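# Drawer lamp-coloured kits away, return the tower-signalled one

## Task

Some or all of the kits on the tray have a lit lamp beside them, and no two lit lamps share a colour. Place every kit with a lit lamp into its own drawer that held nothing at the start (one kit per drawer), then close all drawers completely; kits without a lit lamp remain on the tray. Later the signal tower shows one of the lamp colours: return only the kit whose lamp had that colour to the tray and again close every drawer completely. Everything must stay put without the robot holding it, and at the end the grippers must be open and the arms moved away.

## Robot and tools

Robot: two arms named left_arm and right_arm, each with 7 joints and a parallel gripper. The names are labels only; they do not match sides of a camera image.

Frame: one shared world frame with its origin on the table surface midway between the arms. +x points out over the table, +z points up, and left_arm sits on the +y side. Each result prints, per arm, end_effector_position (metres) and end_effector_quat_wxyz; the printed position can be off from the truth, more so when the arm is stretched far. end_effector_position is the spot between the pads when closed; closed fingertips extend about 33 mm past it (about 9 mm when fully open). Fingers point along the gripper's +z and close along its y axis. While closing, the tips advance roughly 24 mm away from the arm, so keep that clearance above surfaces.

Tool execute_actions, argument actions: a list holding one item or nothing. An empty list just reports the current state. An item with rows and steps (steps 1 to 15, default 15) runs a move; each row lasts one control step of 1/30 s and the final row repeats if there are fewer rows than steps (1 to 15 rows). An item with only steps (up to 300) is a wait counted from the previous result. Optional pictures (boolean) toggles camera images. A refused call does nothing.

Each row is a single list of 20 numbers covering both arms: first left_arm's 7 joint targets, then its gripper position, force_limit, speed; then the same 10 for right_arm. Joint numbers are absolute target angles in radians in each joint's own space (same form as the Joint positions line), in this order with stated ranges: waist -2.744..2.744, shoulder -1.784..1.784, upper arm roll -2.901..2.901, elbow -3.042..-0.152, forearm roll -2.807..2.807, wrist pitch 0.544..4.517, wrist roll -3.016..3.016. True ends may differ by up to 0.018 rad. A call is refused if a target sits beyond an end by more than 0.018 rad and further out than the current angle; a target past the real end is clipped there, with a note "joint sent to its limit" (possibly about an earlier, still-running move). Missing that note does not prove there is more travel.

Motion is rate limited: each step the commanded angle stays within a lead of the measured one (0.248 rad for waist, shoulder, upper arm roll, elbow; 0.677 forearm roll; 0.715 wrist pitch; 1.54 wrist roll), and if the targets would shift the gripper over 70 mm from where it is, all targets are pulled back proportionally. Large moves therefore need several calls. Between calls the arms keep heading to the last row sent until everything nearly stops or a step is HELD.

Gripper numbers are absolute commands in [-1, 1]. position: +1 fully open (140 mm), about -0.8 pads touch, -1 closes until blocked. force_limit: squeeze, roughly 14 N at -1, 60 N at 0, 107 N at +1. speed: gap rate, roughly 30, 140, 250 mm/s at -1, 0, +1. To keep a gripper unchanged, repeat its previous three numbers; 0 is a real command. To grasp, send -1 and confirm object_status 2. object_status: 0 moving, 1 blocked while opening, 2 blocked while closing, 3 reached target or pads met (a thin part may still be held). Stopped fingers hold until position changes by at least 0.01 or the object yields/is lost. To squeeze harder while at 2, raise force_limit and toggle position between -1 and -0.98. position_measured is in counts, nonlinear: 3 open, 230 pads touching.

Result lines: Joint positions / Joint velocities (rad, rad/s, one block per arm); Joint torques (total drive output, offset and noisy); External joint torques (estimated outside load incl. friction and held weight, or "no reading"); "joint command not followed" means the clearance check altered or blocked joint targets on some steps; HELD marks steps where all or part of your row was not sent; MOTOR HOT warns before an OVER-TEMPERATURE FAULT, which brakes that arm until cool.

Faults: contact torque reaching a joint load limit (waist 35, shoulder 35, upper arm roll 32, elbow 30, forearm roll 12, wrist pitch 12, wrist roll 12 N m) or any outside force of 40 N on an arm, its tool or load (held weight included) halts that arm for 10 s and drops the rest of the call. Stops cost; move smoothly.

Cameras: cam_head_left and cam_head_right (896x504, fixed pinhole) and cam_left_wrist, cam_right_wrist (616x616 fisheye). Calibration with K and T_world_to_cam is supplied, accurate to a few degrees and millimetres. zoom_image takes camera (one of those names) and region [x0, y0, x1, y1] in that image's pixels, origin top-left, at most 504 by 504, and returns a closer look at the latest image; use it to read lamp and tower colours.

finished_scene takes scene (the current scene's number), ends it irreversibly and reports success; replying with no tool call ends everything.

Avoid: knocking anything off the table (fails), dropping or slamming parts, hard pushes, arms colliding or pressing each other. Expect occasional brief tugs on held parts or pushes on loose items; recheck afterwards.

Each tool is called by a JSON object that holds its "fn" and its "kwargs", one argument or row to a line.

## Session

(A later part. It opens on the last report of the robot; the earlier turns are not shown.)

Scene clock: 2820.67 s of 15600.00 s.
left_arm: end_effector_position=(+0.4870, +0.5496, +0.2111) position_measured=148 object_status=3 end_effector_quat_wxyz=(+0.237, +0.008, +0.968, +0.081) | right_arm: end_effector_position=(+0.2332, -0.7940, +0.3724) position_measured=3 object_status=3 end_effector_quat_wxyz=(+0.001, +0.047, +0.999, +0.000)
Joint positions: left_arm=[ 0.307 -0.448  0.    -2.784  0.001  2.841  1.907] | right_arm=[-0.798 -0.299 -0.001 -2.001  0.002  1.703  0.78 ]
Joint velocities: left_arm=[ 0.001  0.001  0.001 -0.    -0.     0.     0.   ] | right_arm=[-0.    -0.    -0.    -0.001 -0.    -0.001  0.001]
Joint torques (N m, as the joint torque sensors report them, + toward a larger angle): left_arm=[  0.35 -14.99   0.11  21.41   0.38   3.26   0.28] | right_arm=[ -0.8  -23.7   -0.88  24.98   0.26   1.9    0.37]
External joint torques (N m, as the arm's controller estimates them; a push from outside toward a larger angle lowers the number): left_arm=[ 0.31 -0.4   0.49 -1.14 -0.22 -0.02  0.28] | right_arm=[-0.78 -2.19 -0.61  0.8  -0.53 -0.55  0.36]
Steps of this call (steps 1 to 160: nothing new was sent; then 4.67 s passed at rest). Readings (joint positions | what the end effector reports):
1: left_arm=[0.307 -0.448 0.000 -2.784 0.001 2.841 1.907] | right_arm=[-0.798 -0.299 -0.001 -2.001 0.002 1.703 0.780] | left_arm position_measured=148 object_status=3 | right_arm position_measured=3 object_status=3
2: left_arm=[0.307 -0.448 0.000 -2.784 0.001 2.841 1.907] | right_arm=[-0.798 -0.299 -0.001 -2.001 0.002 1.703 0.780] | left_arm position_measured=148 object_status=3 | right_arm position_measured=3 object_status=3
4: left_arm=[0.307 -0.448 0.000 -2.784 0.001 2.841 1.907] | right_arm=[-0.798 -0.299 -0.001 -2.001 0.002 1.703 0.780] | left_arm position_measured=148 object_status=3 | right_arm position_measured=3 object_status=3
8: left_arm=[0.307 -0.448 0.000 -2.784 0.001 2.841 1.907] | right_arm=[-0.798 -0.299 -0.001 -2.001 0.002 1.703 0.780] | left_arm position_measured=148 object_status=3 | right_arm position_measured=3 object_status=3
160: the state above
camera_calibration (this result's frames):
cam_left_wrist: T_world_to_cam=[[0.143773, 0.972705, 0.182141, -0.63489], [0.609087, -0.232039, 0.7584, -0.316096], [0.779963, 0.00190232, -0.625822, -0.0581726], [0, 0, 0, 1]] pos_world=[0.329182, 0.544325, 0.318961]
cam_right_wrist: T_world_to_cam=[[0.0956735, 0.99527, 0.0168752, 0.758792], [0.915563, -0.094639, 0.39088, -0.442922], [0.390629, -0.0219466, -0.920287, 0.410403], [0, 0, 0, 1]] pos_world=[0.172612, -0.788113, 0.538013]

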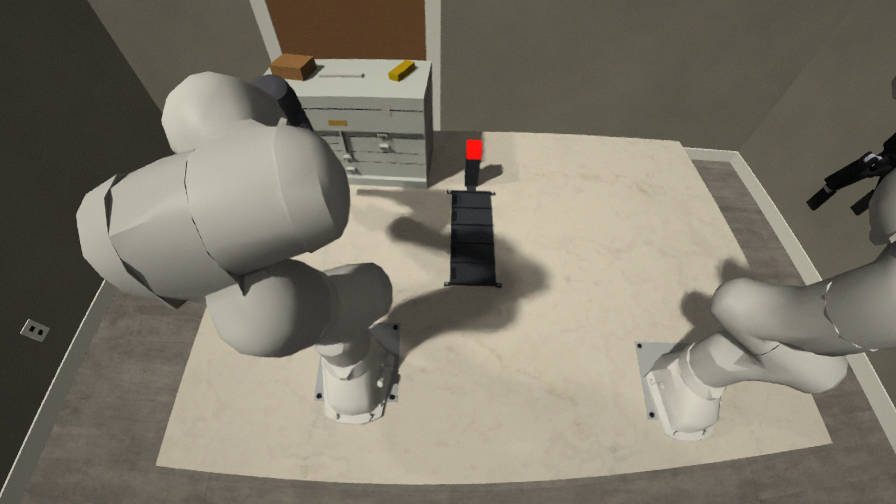

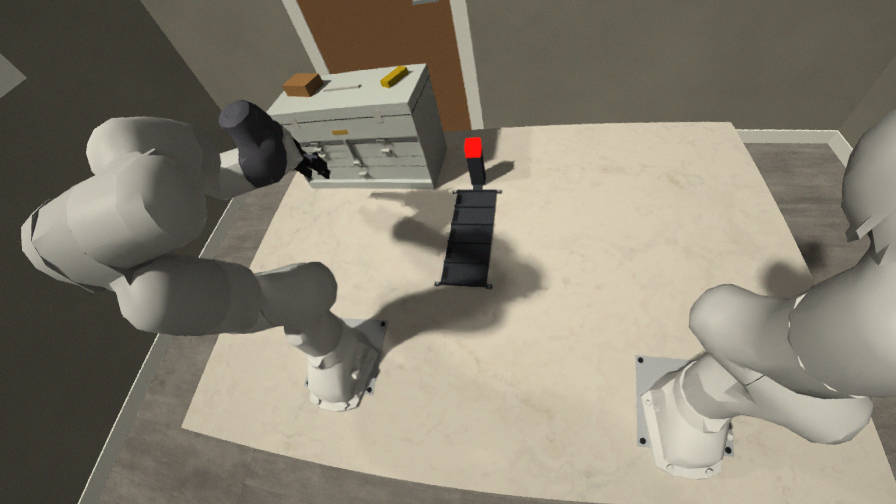

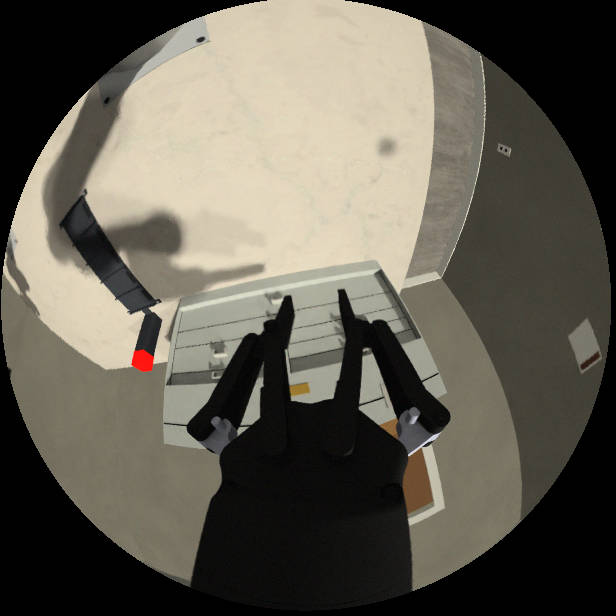

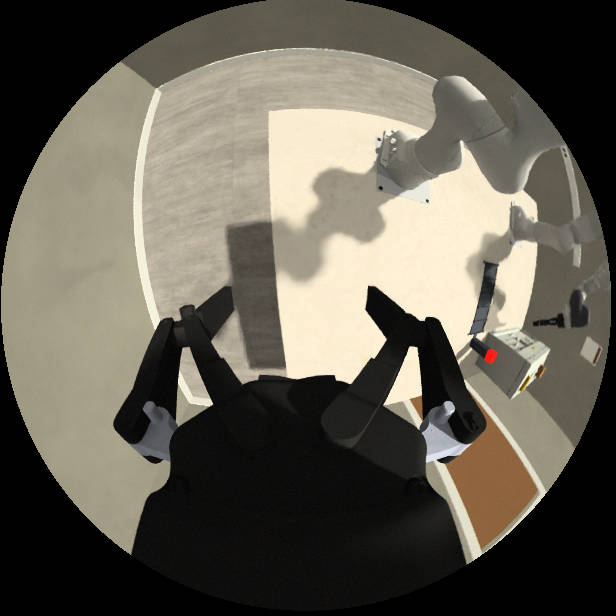

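{"fn": "execute_actions", "kwargs": {
  "actions": [
    {"rows":[[0.66,-0.35,0,-2.921,0.927,3.5,1.327,-0.15,0,0,-0.8,-0.3,0,-2.0,0,1.7,0.785,1,0,0]],"steps":15}
  ],
  "pictures": false
}}

{"fn": "execute_actions", "kwargs": {
  "actions": [
    {"steps":12}
  ],
  "pictures": false
}}

{"fn": "execute_actions", "kwargs": {
  "actions": [
    {"rows":[[0.66,-0.2,0,-2.921,0.927,3.7,1.327,-0.15,0,0,-0.8,-0.3,0,-2.0,0,1.7,0.785,1,0,0],[0.66,-0.2,0,-2.921,0.927,3.7,1.327,-0.15,0,0,-0.8,-0.3,0,-2.0,0,1.7,0.785,1,0,0],[0.66,-0.2,0,-2.921,0.927,3.7,1.327,-0.15,0,0,-0.8,-0.3,0,-2.0,0,1.7,0.785,1,0,0],[0.66,-0.2,0,-2.921,0.927,3.7,1.327,-0.15,0,0,-0.8,-0.3,0,-2.0,0,1.7,0.785,1,0,0],[0.66,-0.2,0,-2.921,0.927,3.7,1.327,-0.15,0,0,-0.8,-0.3,0,-2.0,0,1.7,0.785,1,0,0],[0.66,-0.2,0,-2.921,0.927,3.7,1.327,-0.15,0,0,-0.8,-0.3,0,-2.0,0,1.7,0.785,1,0,0],[0.66,0.005,0,-2.921,0.927,3.781,1.327,-0.15,0,0,-0.8,-0.3,0,-2.0,0,1.7,0.785,1,0,0]],"steps":15}
  ],
  "pictures": false
}}

{"fn": "execute_actions", "kwargs": {
  "actions": [
    {"rows":[[0.58,0.059,0,-2.835,0.8665,3.747,1.305,-0.15,0,0,-0.8,-0.3,0,-2.0,0,1.7,0.785,1,0,0],[0.58,0.059,0,-2.835,0.8665,3.747,1.305,-0.15,0,0,-0.8,-0.3,0,-2.0,0,1.7,0.785,1,0,0],[0.58,0.059,0,-2.835,0.8665,3.747,1.305,-0.15,0,0,-0.8,-0.3,0,-2.0,0,1.7,0.785,1,0,0],[0.58,0.059,0,-2.835,0.8665,3.747,1.305,-0.15,0,0,-0.8,-0.3,0,-2.0,0,1.7,0.785,1,0,0],[0.58,0.059,0,-2.835,0.8665,3.747,1.305,-0.15,0,0,-0.8,-0.3,0,-2.0,0,1.7,0.785,1,0,0],[0.58,0.059,0,-2.835,0.8665,3.747,1.305,-0.15,0,0,-0.8,-0.3,0,-2.0,0,1.7,0.785,1,0,0],[0.514,0.115,0,-2.743,0.826,3.71,1.276,-0.15,0,0,-0.8,-0.3,0,-2.0,0,1.7,0.785,1,0,0]],"steps":15}
  ],
  "pictures": false
}}

{"fn": "execute_actions", "kwargs": {
  "actions": [
    {"rows":[[0.484,0.148,0,-2.688,0.814,3.686,1.255,-0.15,0,0,-0.8,-0.3,0,-2.0,0,1.7,0.785,1,0,0],[0.484,0.148,0,-2.688,0.814,3.686,1.255,-0.15,0,0,-0.8,-0.3,0,-2.0,0,1.7,0.785,1,0,0],[0.484,0.148,0,-2.688,0.814,3.686,1.255,-0.15,0,0,-0.8,-0.3,0,-2.0,0,1.7,0.785,1,0,0],[0.484,0.148,0,-2.688,0.814,3.686,1.255,-0.15,0,0,-0.8,-0.3,0,-2.0,0,1.7,0.785,1,0,0],[0.484,0.148,0,-2.688,0.814,3.686,1.255,-0.15,0,0,-0.8,-0.3,0,-2.0,0,1.7,0.785,1,0,0],[0.484,0.148,0,-2.688,0.814,3.686,1.255,-0.15,0,0,-0.8,-0.3,0,-2.0,0,1.7,0.785,1,0,0],[0.484,0.148,0,-2.688,0.814,3.686,1.255,-0.15,0,0,-0.8,-0.3,0,-2.0,0,1.7,0.785,1,0,0],[0.455,0.182,0,-2.63,0.805,3.662,1.232,-0.15,0,0,-0.8,-0.3,0,-2.0,0,1.7,0.785,1,0,0]],"steps":15}
  ],
  "pictures": false
}}

{"fn": "execute_actions", "kwargs": {
  "actions": [
    {"steps":15}
  ]
}}

Scene clock: 2855.23 s of 15600.00 s.
left_arm: end_effector_position=(+0.4838, +0.5827, +0.2109) position_measured=148 object_status=3 end_effector_quat_wxyz=(+0.359, +0.086, +0.916, +0.158) | right_arm: end_effector_position=(+0.2332, -0.7940, +0.3724) position_measured=3 object_status=3 end_effector_quat_wxyz=(+0.001, +0.047, +0.999, +0.000)
Joint positions: left_arm=[ 0.656 -0.351  0.002 -2.919  0.907  3.461  1.446] | right_arm=[-0.798 -0.299 -0.001 -2.001  0.002  1.703  0.78 ]
Joint velocities: left_arm=[ 0.011  0.001 -0.     0.001  0.142  0.211 -0.37 ] | right_arm=[-0.001 -0.    -0.     0.002  0.    -0.    -0.   ]
Joint torques (N m, as the joint torque sensors report them, + toward a larger angle): left_arm=[  1.91 -13.22  -0.36  17.76  -0.26   3.78  -0.33] | right_arm=[ -0.6  -23.76  -0.96  24.81   0.29   1.84   0.35]
External joint torques (N m, as the arm's controller estimates them; a push from outside toward a larger angle lowers the number): left_arm=[ 1.77  1.5  -1.13 -1.6   0.87  0.78 -0.34] | right_arm=[-0.62 -2.28 -0.73  0.59 -0.5  -0.62  0.35]
Steps of this call (steps 1 to 90: nothing new was sent; then 31.07 s passed at rest; steps 91 to 105: all 15 steps of this action). Readings (joint positions | what the end effector reports):
91: left_arm=[0.366 -0.434 -0.012 -2.810 0.142 2.947 1.852] | right_arm=[-0.798 -0.299 -0.001 -2.001 0.002 1.703 0.780] | left_arm position_measured=148 object_status=3 | right_arm position_measured=3 object_status=3
92: left_arm=[0.443 -0.409 -0.011 -2.841 0.303 3.049 1.798] | right_arm=[-0.798 -0.299 -0.001 -2.001 0.002 1.703 0.780] | left_arm position_measured=148 object_status=3 | right_arm position_measured=3 object_status=3
94: left_arm=[0.570 -0.370 0.001 -2.889 0.564 3.192 1.707] | right_arm=[-0.798 -0.299 -0.001 -2.001 0.002 1.703 0.780] | left_arm position_measured=148 object_status=3 | right_arm position_measured=3 object_status=3
98: left_arm=[0.643 -0.351 0.004 -2.918 0.805 3.355 1.575] | right_arm=[-0.798 -0.299 -0.001 -2.001 0.002 1.703 0.780] | left_arm position_measured=148 object_status=3 | right_arm position_measured=3 object_status=3
105: the state above

Scene clock: 2855.63 s of 15600.00 s.
left_arm: end_effector_position=(+0.4882, +0.5759, +0.2173) position_measured=148 object_status=3 end_effector_quat_wxyz=(+0.377, +0.059, +0.914, +0.140) | right_arm: end_effector_position=(+0.2332, -0.7940, +0.3724) position_measured=3 object_status=3 end_effector_quat_wxyz=(+0.001, +0.047, +0.999, +0.000)
Joint positions: left_arm=[ 0.657 -0.351  0.002 -2.92   0.924  3.493  1.364] | right_arm=[-0.798 -0.299 -0.001 -2.001  0.002  1.703  0.78 ]
Joint velocities: left_arm=[ 0.001  0.     0.001  0.     0.006  0.018 -0.099] | right_arm=[-0.001 -0.    -0.    -0.001 -0.    -0.    -0.001]
Joint torques (N m, as the joint torque sensors report them, + toward a larger angle): left_arm=[  1.77 -13.99  -0.14  18.18  -0.11   3.8   -0.21] | right_arm=[ -0.72 -23.34  -0.59  25.37   0.28   1.84   0.38]
External joint torques (N m, as the arm's controller estimates them; a push from outside toward a larger angle lowers the number): left_arm=[ 1.7   0.8  -0.85 -1.17  1.01  0.72 -0.21] | right_arm=[-0.69 -1.8  -0.31  1.15 -0.5  -0.62  0.38]
Steps of this call (steps 1 to 12: the robot went on to your last target). Readings (joint positions | what the end effector reports):
1: left_arm=[0.656 -0.351 0.002 -2.919 0.911 3.468 1.434] | right_arm=[-0.798 -0.299 -0.001 -2.001 0.002 1.703 0.780] | left_arm position_measured=148 object_status=3 | right_arm position_measured=3 object_status=3
2: left_arm=[0.656 -0.351 0.002 -2.919 0.915 3.473 1.424] | right_arm=[-0.798 -0.299 -0.001 -2.001 0.002 1.703 0.780] | left_arm position_measured=148 object_status=3 | right_arm position_measured=3 object_status=3
4: left_arm=[0.657 -0.351 0.002 -2.919 0.919 3.480 1.406] | right_arm=[-0.798 -0.299 -0.001 -2.001 0.002 1.703 0.780] | left_arm position_measured=148 object_status=3 | right_arm position_measured=3 object_status=3
8: left_arm=[0.657 -0.351 0.002 -2.919 0.922 3.489 1.380] | right_arm=[-0.798 -0.299 -0.001 -2.001 0.002 1.703 0.780] | left_arm position_measured=148 object_status=3 | right_arm position_measured=3 object_status=3
12: the state above

Scene clock: 2856.13 s of 15600.00 s.
left_arm: end_effector_position=(+0.4810, +0.5069, +0.1183) position_measured=148 object_status=3 end_effector_quat_wxyz=(+0.369, +0.035, +0.929, -0.006) | right_arm: end_effector_position=(+0.2332, -0.7940, +0.3724) position_measured=3 object_status=3 end_effector_quat_wxyz=(+0.001, +0.047, +0.999, +0.000)
Joint positions: left_arm=[ 0.658  0.002  0.002 -2.924  0.926  3.751  1.34 ] | right_arm=[-0.798 -0.299 -0.001 -2.001  0.002  1.703  0.78 ]
Joint velocities: left_arm=[-0.001  0.029  0.     0.011  0.     0.157 -0.018] | right_arm=[-0.001  0.     0.     0.001  0.001  0.     0.   ]
Joint torques (N m, as the joint torque sensors report them, + toward a larger angle): left_arm=[ -0.28 -19.96  -1.1   13.53   0.03   4.22  -0.44] | right_arm=[ -0.68 -23.17  -0.66  24.93   0.3    1.85   0.39]
External joint torques (N m, as the arm's controller estimates them; a push from outside toward a larger angle lowers the number): left_arm=[-0.37  1.54 -1.19  0.21  0.58  0.81 -0.42] | right_arm=[-0.61 -1.76 -0.31  0.77 -0.49 -0.6   0.39]
Steps of this call (steps 1 to 15: all 15 steps of this action). Readings (joint positions | what the end effector reports):
1: left_arm=[0.658 -0.323 0.002 -2.914 0.924 3.529 1.361] | right_arm=[-0.798 -0.299 -0.001 -2.001 0.002 1.703 0.780] | left_arm position_measured=148 object_status=3 | right_arm position_measured=3 object_status=3
2: left_arm=[0.658 -0.283 0.002 -2.913 0.924 3.560 1.358] | right_arm=[-0.798 -0.299 -0.001 -2.001 0.002 1.703 0.780] | left_arm position_measured=148 object_status=3 | right_arm position_measured=3 object_status=3
4: left_arm=[0.658 -0.230 0.002 -2.920 0.924 3.602 1.353] | right_arm=[-0.798 -0.299 -0.001 -2.001 0.002 1.703 0.780] | left_arm position_measured=148 object_status=3 | right_arm position_measured=3 object_status=3
8: left_arm=[0.658 -0.111 0.002 -2.911 0.925 3.684 1.346] | right_arm=[-0.798 -0.299 -0.001 -2.001 0.002 1.703 0.780] | left_arm position_measured=148 object_status=3 | right_arm position_measured=3 object_status=3
15: the state above

Scene clock: 2856.63 s of 15600.00 s.
left_arm: end_effector_position=(+0.5555, +0.4990, +0.1293) position_measured=148 object_status=3 end_effector_quat_wxyz=(+0.387, +0.043, +0.921, -0.009) | right_arm: end_effector_position=(+0.2332, -0.7940, +0.3724) position_measured=3 object_status=3 end_effector_quat_wxyz=(+0.001, +0.047, +0.999, +0.000)
Joint positions: left_arm=[ 0.518  0.112  0.    -2.746  0.833  3.72   1.299] | right_arm=[-0.798 -0.299 -0.001 -2.001  0.002  1.703  0.78 ]
Joint velocities: left_arm=[-0.015  0.019  0.001  0.024 -0.037 -0.038 -0.053] | right_arm=[-0.    -0.002 -0.     0.001 -0.001 -0.    -0.002]
Joint torques (N m, as the joint torque sensors report them, + toward a larger angle): left_arm=[ -1.7  -25.06   0.13  15.13  -1.21   2.84  -0.31] | right_arm=[ -0.68 -23.36  -0.73  24.83   0.26   1.8    0.41]
External joint torques (N m, as the arm's controller estimates them; a push from outside toward a larger angle lowers the number): left_arm=[-1.81  1.18  0.18  0.81 -0.67 -0.54 -0.29] | right_arm=[-0.69 -1.67 -0.49  0.53 -0.52 -0.67  0.41]
Steps of this call (steps 1 to 15: all 15 steps of this action). Readings (joint positions | what the end effector reports):
1: left_arm=[0.641 0.015 0.005 -2.905 0.913 3.751 1.337] | right_arm=[-0.798 -0.299 -0.001 -2.001 0.002 1.703 0.780] | left_arm position_measured=148 object_status=3 | right_arm position_measured=3 object_status=3
2: left_arm=[0.621 0.031 0.004 -2.881 0.902 3.750 1.334] | right_arm=[-0.798 -0.299 -0.001 -2.001 0.002 1.703 0.780] | left_arm position_measured=148 object_status=3 | right_arm position_measured=3 object_status=3
4: left_arm=[0.598 0.046 0.001 -2.853 0.888 3.750 1.330] | right_arm=[-0.798 -0.299 -0.001 -2.001 0.002 1.703 0.780] | left_arm position_measured=148 object_status=3 | right_arm position_measured=3 object_status=3
8: left_arm=[0.553 0.084 0.003 -2.793 0.859 3.739 1.318] | right_arm=[-0.798 -0.299 -0.001 -2.001 0.002 1.703 0.780] | left_arm position_measured=148 object_status=3 | right_arm position_measured=3 object_status=3
15: the state above

Scene clock: 2857.13 s of 15600.00 s.
left_arm: end_effector_position=(+0.5946, +0.4974, +0.1280) position_measured=148 object_status=3 end_effector_quat_wxyz=(+0.385, +0.041, +0.922, -0.009) | right_arm: end_effector_position=(+0.2332, -0.7940, +0.3724) position_measured=3 object_status=3 end_effector_quat_wxyz=(+0.001, +0.047, +0.999, +0.000)
Joint positions: left_arm=[ 0.458  0.179  0.001 -2.633  0.809  3.673  1.256] | right_arm=[-0.798 -0.299 -0.001 -2.001  0.002  1.703  0.78 ]
Joint velocities: left_arm=[-0.009  0.016 -0.001  0.025 -0.011 -0.04  -0.055] | right_arm=[-0.001  0.    -0.001 -0.001 -0.001  0.    -0.001]
Joint torques (N m, as the joint torque sensors report them, + toward a larger angle): left_arm=[ -1.28 -28.41  -1.11  15.58  -1.14   2.78  -0.3 ] | right_arm=[ -0.74 -23.22  -0.84  25.89   0.29   1.82   0.37]
External joint torques (N m, as the arm's controller estimates them; a push from outside toward a larger angle lowers the number): left_arm=[-1.37  0.94 -0.95  0.3  -0.54 -0.59 -0.28] | right_arm=[-0.71 -1.93 -0.55  1.81 -0.49 -0.62  0.37]
Steps of this call (steps 1 to 15: all 15 steps of this action). Readings (joint positions | what the end effector reports):
1: left_arm=[0.511 0.120 0.002 -2.733 0.830 3.715 1.295] | right_arm=[-0.798 -0.299 -0.001 -2.001 0.002 1.703 0.780] | left_arm position_measured=148 object_status=3 | right_arm position_measured=3 object_status=3
2: left_arm=[0.503 0.130 0.002 -2.718 0.826 3.711 1.292] | right_arm=[-0.798 -0.299 -0.001 -2.001 0.002 1.703 0.780] | left_arm position_measured=148 object_status=3 | right_arm position_measured=3 object_status=3
4: left_arm=[0.493 0.139 0.001 -2.700 0.822 3.704 1.286] | right_arm=[-0.798 -0.299 -0.001 -2.001 0.002 1.703 0.780] | left_arm position_measured=148 object_status=3 | right_arm position_measured=3 object_status=3
8: left_arm=[0.482 0.153 0.002 -2.678 0.817 3.692 1.275] | right_arm=[-0.798 -0.299 -0.001 -2.001 0.002 1.703 0.780] | left_arm position_measured=148 object_status=3 | right_arm position_measured=3 object_status=3
15: the state above

Scene clock: 2857.63 s of 15600.00 s.
left_arm: end_effector_position=(+0.5944, +0.4985, +0.1264) position_measured=148 object_status=3 end_effector_quat_wxyz=(+0.383, +0.034, +0.923, -0.011) | right_arm: end_effector_position=(+0.2332, -0.7940, +0.3724) position_measured=3 object_status=3 end_effector_quat_wxyz=(+0.001, +0.047, +0.999, +0.000)
Joint positions: left_arm=[ 0.458  0.18   0.001 -2.632  0.808  3.667  1.242] | right_arm=[-0.798 -0.299 -0.001 -2.001  0.002  1.703  0.78 ]
Joint velocities: left_arm=[-0.    -0.     0.     0.002  0.    -0.002 -0.01 ] | right_arm=[ 0.001  0.001  0.001 -0.001  0.001 -0.    -0.   ]
Joint torques (N m, as the joint torque sensors report them, + toward a larger angle): left_arm=[ -3.04 -27.54  -0.9   15.79  -1.15   2.98  -0.15] | right_arm=[ -0.88 -23.47  -0.69  24.73   0.3    1.81   0.41]
External joint torques (N m, as the arm's controller estimates them; a push from outside toward a larger angle lowers the number): left_arm=[-3.08  1.79 -0.62  0.3  -0.54 -0.38 -0.13] | right_arm=[-1.   -2.27 -0.58  0.73 -0.5  -0.63  0.41]
Steps of this call (steps 1 to 15: the robot went on to your last target). Readings (joint positions | what the end effector reports):
1: left_arm=[0.458 0.179 0.001 -2.633 0.809 3.672 1.254] | right_arm=[-0.798 -0.299 -0.001 -2.001 0.002 1.703 0.780] | left_arm position_measured=148 object_status=3 | right_arm position_measured=3 object_status=3
2: left_arm=[0.458 0.179 0.001 -2.632 0.809 3.671 1.252] | right_arm=[-0.798 -0.299 -0.001 -2.001 0.002 1.703 0.780] | left_arm position_measured=148 object_status=3 | right_arm position_measured=3 object_status=3
4: left_arm=[0.458 0.180 0.001 -2.632 0.808 3.669 1.250] | right_arm=[-0.798 -0.299 -0.001 -2.001 0.002 1.703 0.780] | left_arm position_measured=148 object_status=3 | right_arm position_measured=3 object_status=3
8: left_arm=[0.458 0.180 0.001 -2.632 0.808 3.668 1.246] | right_arm=[-0.798 -0.299 -0.001 -2.001 0.002 1.703 0.780] | left_arm position_measured=148 object_status=3 | right_arm position_measured=3 object_status=3
15: the state above
camera_calibration (this result's frames):
cam_left_wrist: T_world_to_cam=[[0.220438, 0.972185, 0.0791448, -0.617435], [0.329114, -0.150516, 0.932217, -0.225302], [0.9182, -0.179449, -0.353139, -0.221129], [0, 0, 0, 1]] pos_world=[0.413297, 0.526668, 0.180808]
cam_right_wrist: T_world_to_cam=[[0.0956733, 0.99527, 0.0168752, 0.758792], [0.915563, -0.0946388, 0.39088, -0.442922], [0.390628, -0.0219465, -0.920287, 0.410403], [0, 0, 0, 1]] pos_world=[0.172612, -0.788113, 0.538013]

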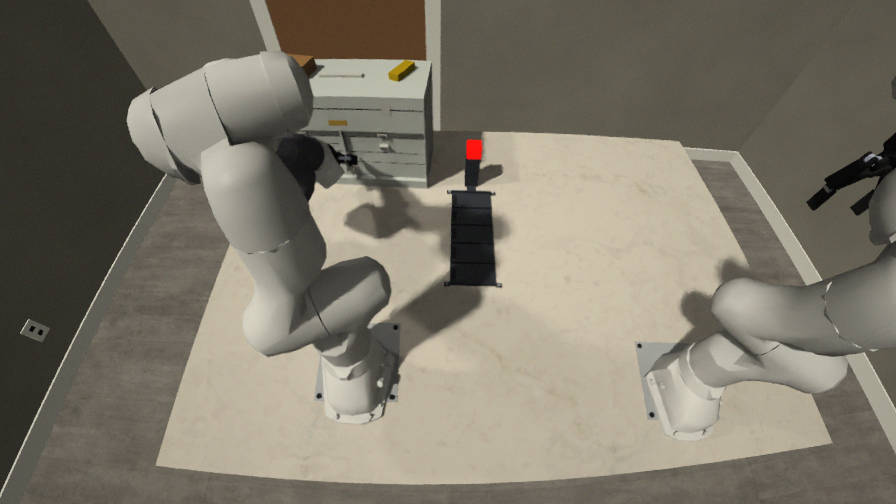

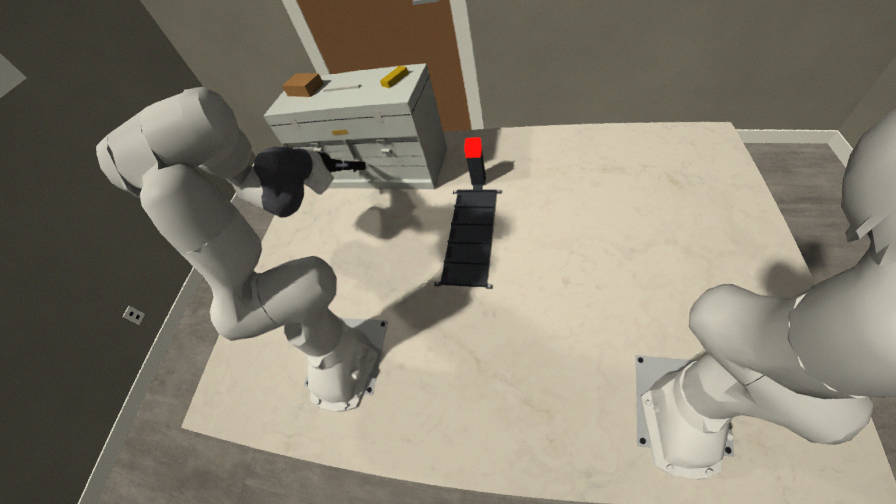

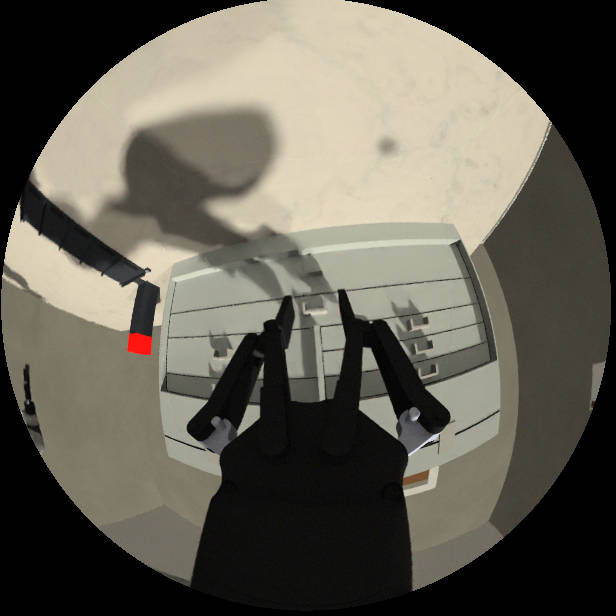

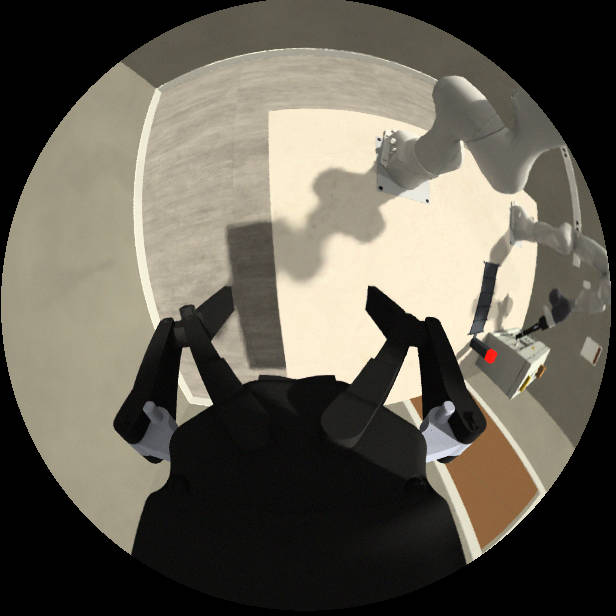

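{"fn": "execute_actions", "kwargs": {
  "actions": [
    {"rows":[[0.452,0.184,0,-2.628,0.803,3.662,1.232,-0.15,0,0,-0.8,-0.3,0,-2.0,0,1.7,0.785,1,0,0],[0.452,0.184,0,-2.628,0.803,3.662,1.232,-0.15,0,0,-0.8,-0.3,0,-2.0,0,1.7,0.785,1,0,0],[0.452,0.184,0,-2.628,0.803,3.662,1.232,-1,-0.3,-0.6,-0.8,-0.3,0,-2.0,0,1.7,0.785,1,0,0]],"steps":15}
  ],
  "pictures": false
}}

{"fn": "execute_actions", "kwargs": {
  "actions": [
    {"steps":10}
  ],
  "pictures": false
}}

{"fn": "execute_actions", "kwargs": {
  "actions": [
    {"rows":[[0.460,0.1764,0,-2.6394,0.807,3.669,1.24,-1,-0.3,-0.6,-0.8,-0.3,0,-2.0,0,1.7,0.785,1,0,0],[0.465,0.171,0,-2.649,0.8085,3.673,1.243,-1,-0.3,-0.6,-0.8,-0.3,0,-2.0,0,1.7,0.785,1,0,0],[0.470,0.165,0,-2.658,0.81,3.677,1.247,-1,-0.3,-0.6,-0.8,-0.3,0,-2.0,0,1.7,0.785,1,0,0],[0.475,0.16,0,-2.668,0.812,3.681,1.25,-1,-0.3,-0.6,-0.8,-0.3,0,-2.0,0,1.7,0.785,1,0,0],[0.480,0.154,0,-2.677,0.814,3.685,1.254,-1,-0.3,-0.6,-0.8,-0.3,0,-2.0,0,1.7,0.785,1,0,0],[0.4845,0.1485,0,-2.6865,0.8155,3.689,1.257,-1,-0.3,-0.6,-0.8,-0.3,0,-2.0,0,1.7,0.785,1,0,0],[0.489,0.143,0,-2.696,0.817,3.693,1.261,-1,-0.3,-0.6,-0.8,-0.3,0,-2.0,0,1.7,0.785,1,0,0],[0.494,0.137,0,-2.705,0.819,3.697,1.264,-1,-0.3,-0.6,-0.8,-0.3,0,-2.0,0,1.7,0.785,1,0,0],[0.499,0.132,0,-2.715,0.821,3.70,1.268,-1,-0.3,-0.6,-0.8,-0.3,0,-2.0,0,1.7,0.785,1,0,0],[0.504,0.126,0,-2.724,0.8225,3.704,1.271,-1,-0.3,-0.6,-0.8,-0.3,0,-2.0,0,1.7,0.785,1,0,0],[0.509,0.1206,0,-2.7336,0.824,3.708,1.275,-1,-0.3,-0.6,-0.8,-0.3,0,-2.0,0,1.7,0.785,1,0,0],[0.514,0.115,0,-2.743,0.826,3.712,1.278,-1,-0.3,-0.6,-0.8,-0.3,0,-2.0,0,1.7,0.785,1,0,0],[0.5206,0.1094,0,-2.752,0.83,3.716,1.281,-1,-0.3,-0.6,-0.8,-0.3,0,-2.0,0,1.7,0.785,1,0,0],[0.527,0.104,0,-2.7614,0.834,3.719,1.284,-1,-0.3,-0.6,-0.8,-0.3,0,-2.0,0,1.7,0.785,1,0,0],[0.534,0.098,0,-2.7706,0.838,3.723,1.287,-1,-0.3,-0.6,-0.8,-0.3,0,-2.0,0,1.7,0.785,1,0,0]],"steps":15}
  ],
  "pictures": false
}}

{"fn": "execute_actions", "kwargs": {
  "actions": [
    {"rows":[[0.5404,0.0926,0,-2.78,0.842,3.727,1.29,-1,-0.3,-0.6,-0.8,-0.3,0,-2.0,0,1.7,0.785,1,0,0],[0.547,0.087,0,-2.789,0.846,3.73,1.2925,-1,-0.3,-0.6,-0.8,-0.3,0,-2.0,0,1.7,0.785,1,0,0],[0.5536,0.0814,0,-2.798,0.85,3.734,1.295,-1,-0.3,-0.6,-0.8,-0.3,0,-2.0,0,1.7,0.785,1,0,0],[0.56,0.076,0,-2.8074,0.854,3.738,1.298,-1,-0.3,-0.6,-0.8,-0.3,0,-2.0,0,1.7,0.785,1,0,0],[0.567,0.07,0,-2.8166,0.8584,3.742,1.301,-1,-0.3,-0.6,-0.8,-0.3,0,-2.0,0,1.7,0.785,1,0,0],[0.5734,0.0646,0,-2.826,0.8625,3.745,1.304,-1,-0.3,-0.6,-0.8,-0.3,0,-2.0,0,1.7,0.785,1,0,0],[0.58,0.059,0,-2.835,0.8665,3.749,1.307,-1,-0.3,-0.6,-0.8,-0.3,0,-2.0,0,1.7,0.785,1,0,0],[0.59,0.052,0,-2.846,0.874,3.753,1.31,-1,-0.3,-0.6,-0.8,-0.3,0,-2.0,0,1.7,0.785,1,0,0],[0.60,0.0455,0,-2.8565,0.8816,3.7575,1.3125,-1,-0.3,-0.6,-0.8,-0.3,0,-2.0,0,1.7,0.785,1,0,0],[0.61,0.039,0,-2.867,0.889,3.762,1.315,-1,-0.3,-0.6,-0.8,-0.3,0,-2.0,0,1.7,0.785,1,0,0],[0.62,0.032,0,-2.878,0.897,3.766,1.318,-1,-0.3,-0.6,-0.8,-0.3,0,-2.0,0,1.7,0.785,1,0,0],[0.63,0.025,0,-2.889,0.904,3.77,1.321,-1,-0.3,-0.6,-0.8,-0.3,0,-2.0,0,1.7,0.785,1,0,0],[0.64,0.0185,0,-2.8995,0.912,3.7745,1.3235,-1,-0.3,-0.6,-0.8,-0.3,0,-2.0,0,1.7,0.785,1,0,0],[0.65,0.012,0,-2.91,0.9195,3.779,1.326,-1,-0.3,-0.6,-0.8,-0.3,0,-2.0,0,1.7,0.785,1,0,0],[0.66,0.005,0,-2.921,0.927,3.783,1.329,-1,-0.3,-0.6,-0.8,-0.3,0,-2.0,0,1.7,0.785,1,0,0]],"steps":15}
  ],
  "pictures": false
}}

{"fn": "execute_actions", "kwargs": {
  "actions": [
    {"steps":12}
  ]
}}

Scene clock: 2910.80 s of 15600.00 s.
left_arm: end_effector_position=(+0.5954, +0.4965, +0.1260) position_measured=192 object_status=0 end_effector_quat_wxyz=(+0.383, +0.033, +0.923, -0.012) | right_arm: end_effector_position=(+0.2332, -0.7940, +0.3724) position_measured=3 object_status=3 end_effector_quat_wxyz=(+0.001, +0.047, +0.999, +0.000)
Joint positions: left_arm=[ 0.454  0.182  0.001 -2.63   0.806  3.666  1.239] | right_arm=[-0.798 -0.299 -0.001 -2.001  0.002  1.703  0.78 ]
Joint velocities: left_arm=[ 0.002  0.001 -0.001  0.     0.001  0.001  0.001] | right_arm=[-0.001 -0.001  0.002 -0.    -0.001  0.001 -0.   ]
Joint torques (N m, as the joint torque sensors report them, + toward a larger angle): left_arm=[ -1.68 -27.1    0.31  15.42  -1.23   2.84  -0.28] | right_arm=[ -0.77 -23.61  -0.57  25.09   0.25   1.84   0.37]
External joint torques (N m, as the arm's controller estimates them; a push from outside toward a larger angle lowers the number): left_arm=[-1.71  2.13  0.6   0.02 -0.62 -0.51 -0.26] | right_arm=[-0.8  -2.15 -0.36  0.91 -0.55 -0.61  0.37]
Steps of this call (steps 1 to 15: the robot went on to your last target; steps 16 to 90: nothing new was sent; then 49.67 s passed at rest; steps 91 to 105: all 15 steps of this action). Readings (joint positions | what the end effector reports):
91: left_arm=[0.457 0.180 0.001 -2.631 0.807 3.666 1.239] | right_arm=[-0.798 -0.299 -0.001 -2.001 0.002 1.703 0.780] | left_arm position_measured=148 object_status=3 | right_arm position_measured=3 object_status=3
92: left_arm=[0.457 0.181 0.001 -2.630 0.807 3.666 1.239] | right_arm=[-0.798 -0.299 -0.001 -2.001 0.002 1.703 0.780] | left_arm position_measured=148 object_status=3 | right_arm position_measured=3 object_status=3
94: left_arm=[0.456 0.182 0.001 -2.630 0.806 3.666 1.239] | right_arm=[-0.798 -0.299 -0.001 -2.001 0.002 1.703 0.780] | left_arm position_measured=152 object_status=0 | right_arm position_measured=3 object_status=3
98: left_arm=[0.455 0.182 0.001 -2.630 0.806 3.666 1.239] | right_arm=[-0.798 -0.299 -0.001 -2.001 0.002 1.703 0.780] | left_arm position_measured=168 object_status=0 | right_arm position_measured=3 object_status=3
105: the state above

Scene clock: 2911.13 s of 15600.00 s.
left_arm: end_effector_position=(+0.5954, +0.4965, +0.1260) position_measured=192 object_status=2 end_effector_quat_wxyz=(+0.383, +0.033, +0.923, -0.012) | right_arm: end_effector_position=(+0.2332, -0.7940, +0.3724) position_measured=3 object_status=3 end_effector_quat_wxyz=(+0.001, +0.047, +0.999, +0.000)
Joint positions: left_arm=[ 0.454  0.182  0.001 -2.63   0.806  3.666  1.239] | right_arm=[-0.798 -0.299 -0.001 -2.001  0.002  1.703  0.78 ]
Joint velocities: left_arm=[ 0.    -0.001  0.    -0.    -0.001 -0.    -0.001] | right_arm=[ 0.     0.     0.002  0.001 -0.     0.     0.001]
Joint torques (N m, as the joint torque sensors report them, + toward a larger angle): left_arm=[ -1.53 -27.33   0.19  16.32  -1.18   2.81  -0.35] | right_arm=[ -0.3  -23.68  -1.18  25.13   0.31   1.87   0.36]
External joint torques (N m, as the arm's controller estimates them; a push from outside toward a larger angle lowers the number): left_arm=[-1.58  1.96  0.46  0.89 -0.56 -0.53 -0.33] | right_arm=[-0.38 -2.23 -1.02  0.94 -0.49 -0.59  0.36]
Steps of this call (steps 1 to 10: the robot went on to your last target). Readings (joint positions | what the end effector reports):
1: left_arm=[0.454 0.182 0.001 -2.630 0.806 3.666 1.239] | right_arm=[-0.798 -0.299 -0.001 -2.001 0.002 1.703 0.780] | left_arm position_measured=192 object_status=0 | right_arm position_measured=3 object_status=3
2: left_arm=[0.454 0.182 0.001 -2.630 0.806 3.666 1.239] | right_arm=[-0.798 -0.299 -0.001 -2.001 0.002 1.703 0.780] | left_arm position_measured=192 object_status=0 | right_arm position_measured=3 object_status=3
4: left_arm=[0.454 0.182 0.001 -2.630 0.806 3.666 1.239] | right_arm=[-0.798 -0.299 -0.001 -2.001 0.002 1.703 0.780] | left_arm position_measured=192 object_status=0 | right_arm position_measured=3 object_status=3
8: left_arm=[0.454 0.182 0.001 -2.630 0.806 3.666 1.239] | right_arm=[-0.798 -0.299 -0.001 -2.001 0.002 1.703 0.780] | left_arm position_measured=192 object_status=2 | right_arm position_measured=3 object_status=3
10: the state above

Scene clock: 2911.63 s of 15600.00 s.
left_arm: end_effector_position=(+0.5548, +0.4990, +0.1267) position_measured=192 object_status=2 end_effector_quat_wxyz=(+0.382, +0.026, +0.924, -0.015) | right_arm: end_effector_position=(+0.2332, -0.7940, +0.3724) position_measured=3 object_status=3 end_effector_quat_wxyz=(+0.001, +0.047, +0.999, +0.000)
Joint positions: left_arm=[ 0.515  0.111 -0.001 -2.746  0.827  3.709  1.264] | right_arm=[-0.798 -0.299 -0.001 -2.001  0.002  1.703  0.78 ]
Joint velocities: left_arm=[ 0.171 -0.162  0.001 -0.271  0.094  0.111  0.083] | right_arm=[-0.    -0.    -0.001  0.001 -0.    -0.     0.   ]
Joint torques (N m, as the joint torque sensors report them, + toward a larger angle): left_arm=[  3.04 -26.03   0.56  12.73  -0.4    2.84   0.11] | right_arm=[ -0.55 -23.12  -0.81  25.08   0.22   1.82   0.37]
External joint torques (N m, as the arm's controller estimates them; a push from outside toward a larger angle lowers the number): left_arm=[ 3.67 -0.93  0.79 -3.26  0.38 -0.36  0.16] | right_arm=[-0.51 -1.5  -0.51  0.79 -0.57 -0.65  0.37]
Steps of this call (steps 1 to 15: all 15 steps of this action). Readings (joint positions | what the end effector reports):
1: left_arm=[0.454 0.181 0.001 -2.631 0.806 3.666 1.239] | right_arm=[-0.798 -0.299 -0.001 -2.001 0.002 1.703 0.780] | left_arm position_measured=192 object_status=2 | right_arm position_measured=3 object_status=3
2: left_arm=[0.456 0.179 0.000 -2.635 0.806 3.667 1.239] | right_arm=[-0.798 -0.299 -0.001 -2.001 0.002 1.703 0.780] | left_arm position_measured=192 object_status=2 | right_arm position_measured=3 object_status=3
4: left_arm=[0.462 0.171 -0.000 -2.647 0.807 3.671 1.240] | right_arm=[-0.798 -0.299 -0.001 -2.001 0.002 1.703 0.780] | left_arm position_measured=192 object_status=2 | right_arm position_measured=3 object_status=3
8: left_arm=[0.478 0.150 -0.001 -2.682 0.812 3.683 1.246] | right_arm=[-0.798 -0.299 -0.001 -2.001 0.002 1.703 0.780] | left_arm position_measured=192 object_status=2 | right_arm position_measured=3 object_status=3
15: the state above

Scene clock: 2912.13 s of 15600.00 s.
left_arm: end_effector_position=(+0.4983, +0.5027, +0.1276) position_measured=192 object_status=2 end_effector_quat_wxyz=(+0.383, +0.026, +0.923, -0.015) | right_arm: end_effector_position=(+0.2332, -0.7940, +0.3724) position_measured=3 object_status=3 end_effector_quat_wxyz=(+0.001, +0.047, +0.999, +0.000)
Joint positions: left_arm=[ 0.632  0.019 -0.003 -2.894  0.905  3.77   1.306] | right_arm=[-0.798 -0.299 -0.001 -2.001  0.002  1.703  0.78 ]
Joint velocities: left_arm=[ 0.284 -0.195  0.    -0.31   0.196  0.126  0.08 ] | right_arm=[-0.    -0.001  0.001 -0.    -0.001 -0.    -0.001]
Joint torques (N m, as the joint torque sensors report them, + toward a larger angle): left_arm=[  2.21 -20.04   2.    11.75  -0.44   2.24   0.02] | right_arm=[ -1.11 -23.29  -0.88  25.15   0.28   1.86   0.38]
External joint torques (N m, as the arm's controller estimates them; a push from outside toward a larger angle lowers the number): left_arm=[ 3.6   0.56  2.18 -3.28  0.17 -1.    0.06] | right_arm=[-1.13 -1.8  -0.65  0.96 -0.51 -0.6   0.38]
Steps of this call (steps 1 to 15: all 15 steps of this action). Readings (joint positions | what the end effector reports):
1: left_arm=[0.521 0.105 -0.001 -2.756 0.831 3.712 1.267] | right_arm=[-0.798 -0.299 -0.001 -2.001 0.002 1.703 0.780] | left_arm position_measured=192 object_status=2 | right_arm position_measured=3 object_status=3
2: left_arm=[0.527 0.099 -0.001 -2.765 0.834 3.716 1.270] | right_arm=[-0.798 -0.299 -0.001 -2.001 0.002 1.703 0.780] | left_arm position_measured=192 object_status=2 | right_arm position_measured=3 object_status=3
4: left_arm=[0.540 0.088 -0.002 -2.784 0.842 3.724 1.275] | right_arm=[-0.798 -0.299 -0.001 -2.001 0.002 1.703 0.780] | left_arm position_measured=192 object_status=2 | right_arm position_measured=3 object_status=3
8: left_arm=[0.567 0.065 -0.002 -2.821 0.858 3.739 1.287] | right_arm=[-0.798 -0.299 -0.001 -2.001 0.002 1.703 0.780] | left_arm position_measured=192 object_status=2 | right_arm position_measured=3 object_status=3
15: the state above

Scene clock: 2912.53 s of 15600.00 s.
left_arm: end_effector_position=(+0.4891, +0.5033, +0.1278) position_measured=192 object_status=2 end_effector_quat_wxyz=(+0.384, +0.030, +0.923, -0.014) | right_arm: end_effector_position=(+0.2332, -0.7940, +0.3724) position_measured=3 object_status=3 end_effector_quat_wxyz=(+0.001, +0.047, +0.999, +0.000)
Joint positions: left_arm=[ 0.656  0.006 -0.003 -2.916  0.923  3.782  1.321] | right_arm=[-0.798 -0.299 -0.001 -2.001  0.002  1.703  0.78 ]
Joint velocities: left_arm=[ 0.004 -0.002  0.001  0.     0.004  0.002  0.011] | right_arm=[-0.     0.    -0.     0.001  0.    -0.     0.001]
Joint torques (N m, as the joint torque sensors report them, + toward a larger angle): left_arm=[  1.1  -21.16   1.59  10.02   0.53   3.62   0.31] | right_arm=[ -0.8  -24.    -0.79  25.17   0.3    1.83   0.34]
External joint torques (N m, as the arm's controller estimates them; a push from outside toward a larger angle lowers the number): left_arm=[ 1.06 -0.02  1.56 -3.14  1.03  0.22  0.32] | right_arm=[-0.76 -2.51 -0.49  0.94 -0.49 -0.63  0.34]
Steps of this call (steps 1 to 12: the robot went on to your last target). Readings (joint positions | what the end effector reports):
1: left_arm=[0.640 0.014 -0.003 -2.902 0.910 3.774 1.309] | right_arm=[-0.798 -0.299 -0.001 -2.001 0.002 1.703 0.780] | left_arm position_measured=192 object_status=2 | right_arm position_measured=3 object_status=3
2: left_arm=[0.645 0.011 -0.003 -2.908 0.914 3.776 1.311] | right_arm=[-0.798 -0.299 -0.001 -2.001 0.002 1.703 0.780] | left_arm position_measured=192 object_status=2 | right_arm position_measured=3 object_status=3
4: left_arm=[0.651 0.008 -0.003 -2.913 0.919 3.779 1.314] | right_arm=[-0.798 -0.299 -0.001 -2.001 0.002 1.703 0.780] | left_arm position_measured=192 object_status=2 | right_arm position_measured=3 object_status=3
8: left_arm=[0.655 0.006 -0.003 -2.916 0.922 3.781 1.319] | right_arm=[-0.798 -0.299 -0.001 -2.001 0.002 1.703 0.780] | left_arm position_measured=192 object_status=2 | right_arm position_measured=3 object_status=3
12: the state above
camera_calibration (this result's frames):
cam_left_wrist: T_world_to_cam=[[0.216502, 0.973699, 0.0709775, -0.596804], [0.327575, -0.140938, 0.934254, -0.195575], [0.919686, -0.179017, -0.349473, -0.124521], [0, 0, 0, 1]] pos_world=[0.307795, 0.531252, 0.18156]
cam_right_wrist: T_world_to_cam=[[0.0956733, 0.99527, 0.0168752, 0.758792], [0.915563, -0.0946389, 0.39088, -0.442922], [0.390628, -0.0219465, -0.920287, 0.410403], [0, 0, 0, 1]] pos_world=[0.172612, -0.788113, 0.538013]

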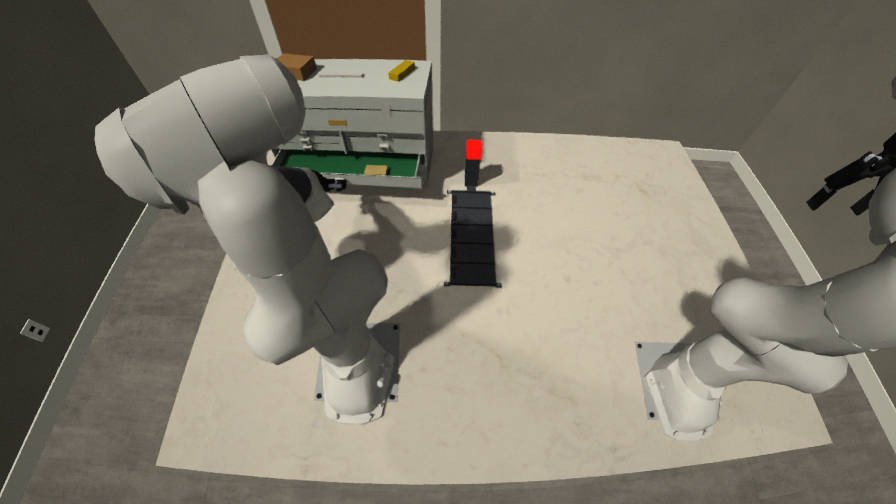

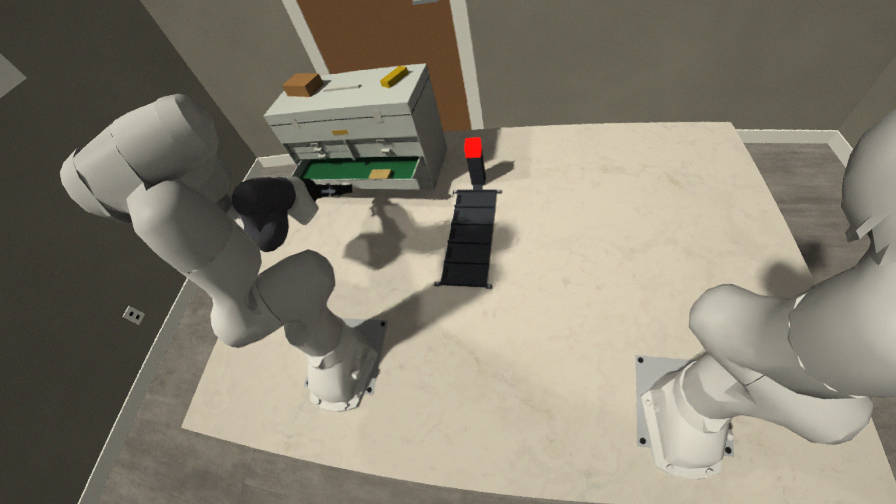

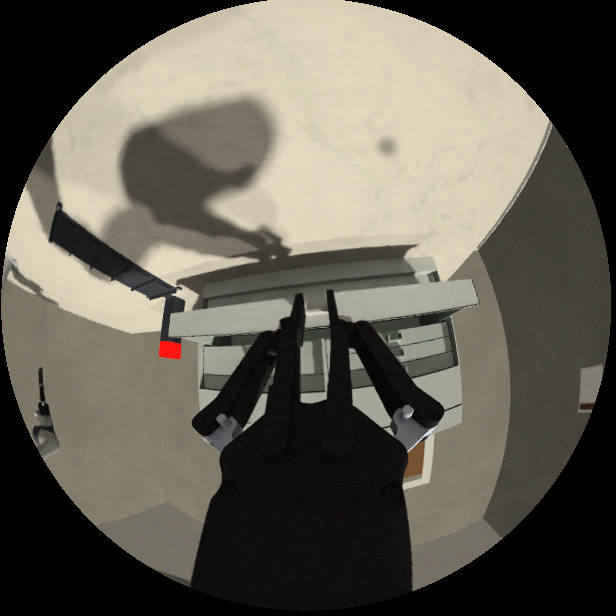

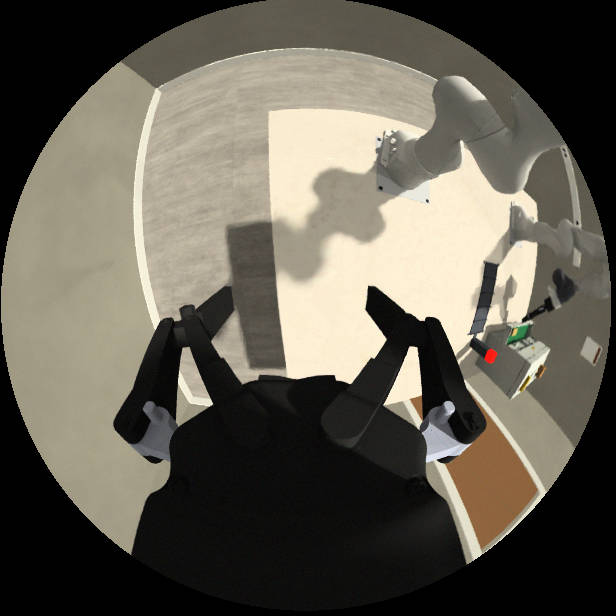

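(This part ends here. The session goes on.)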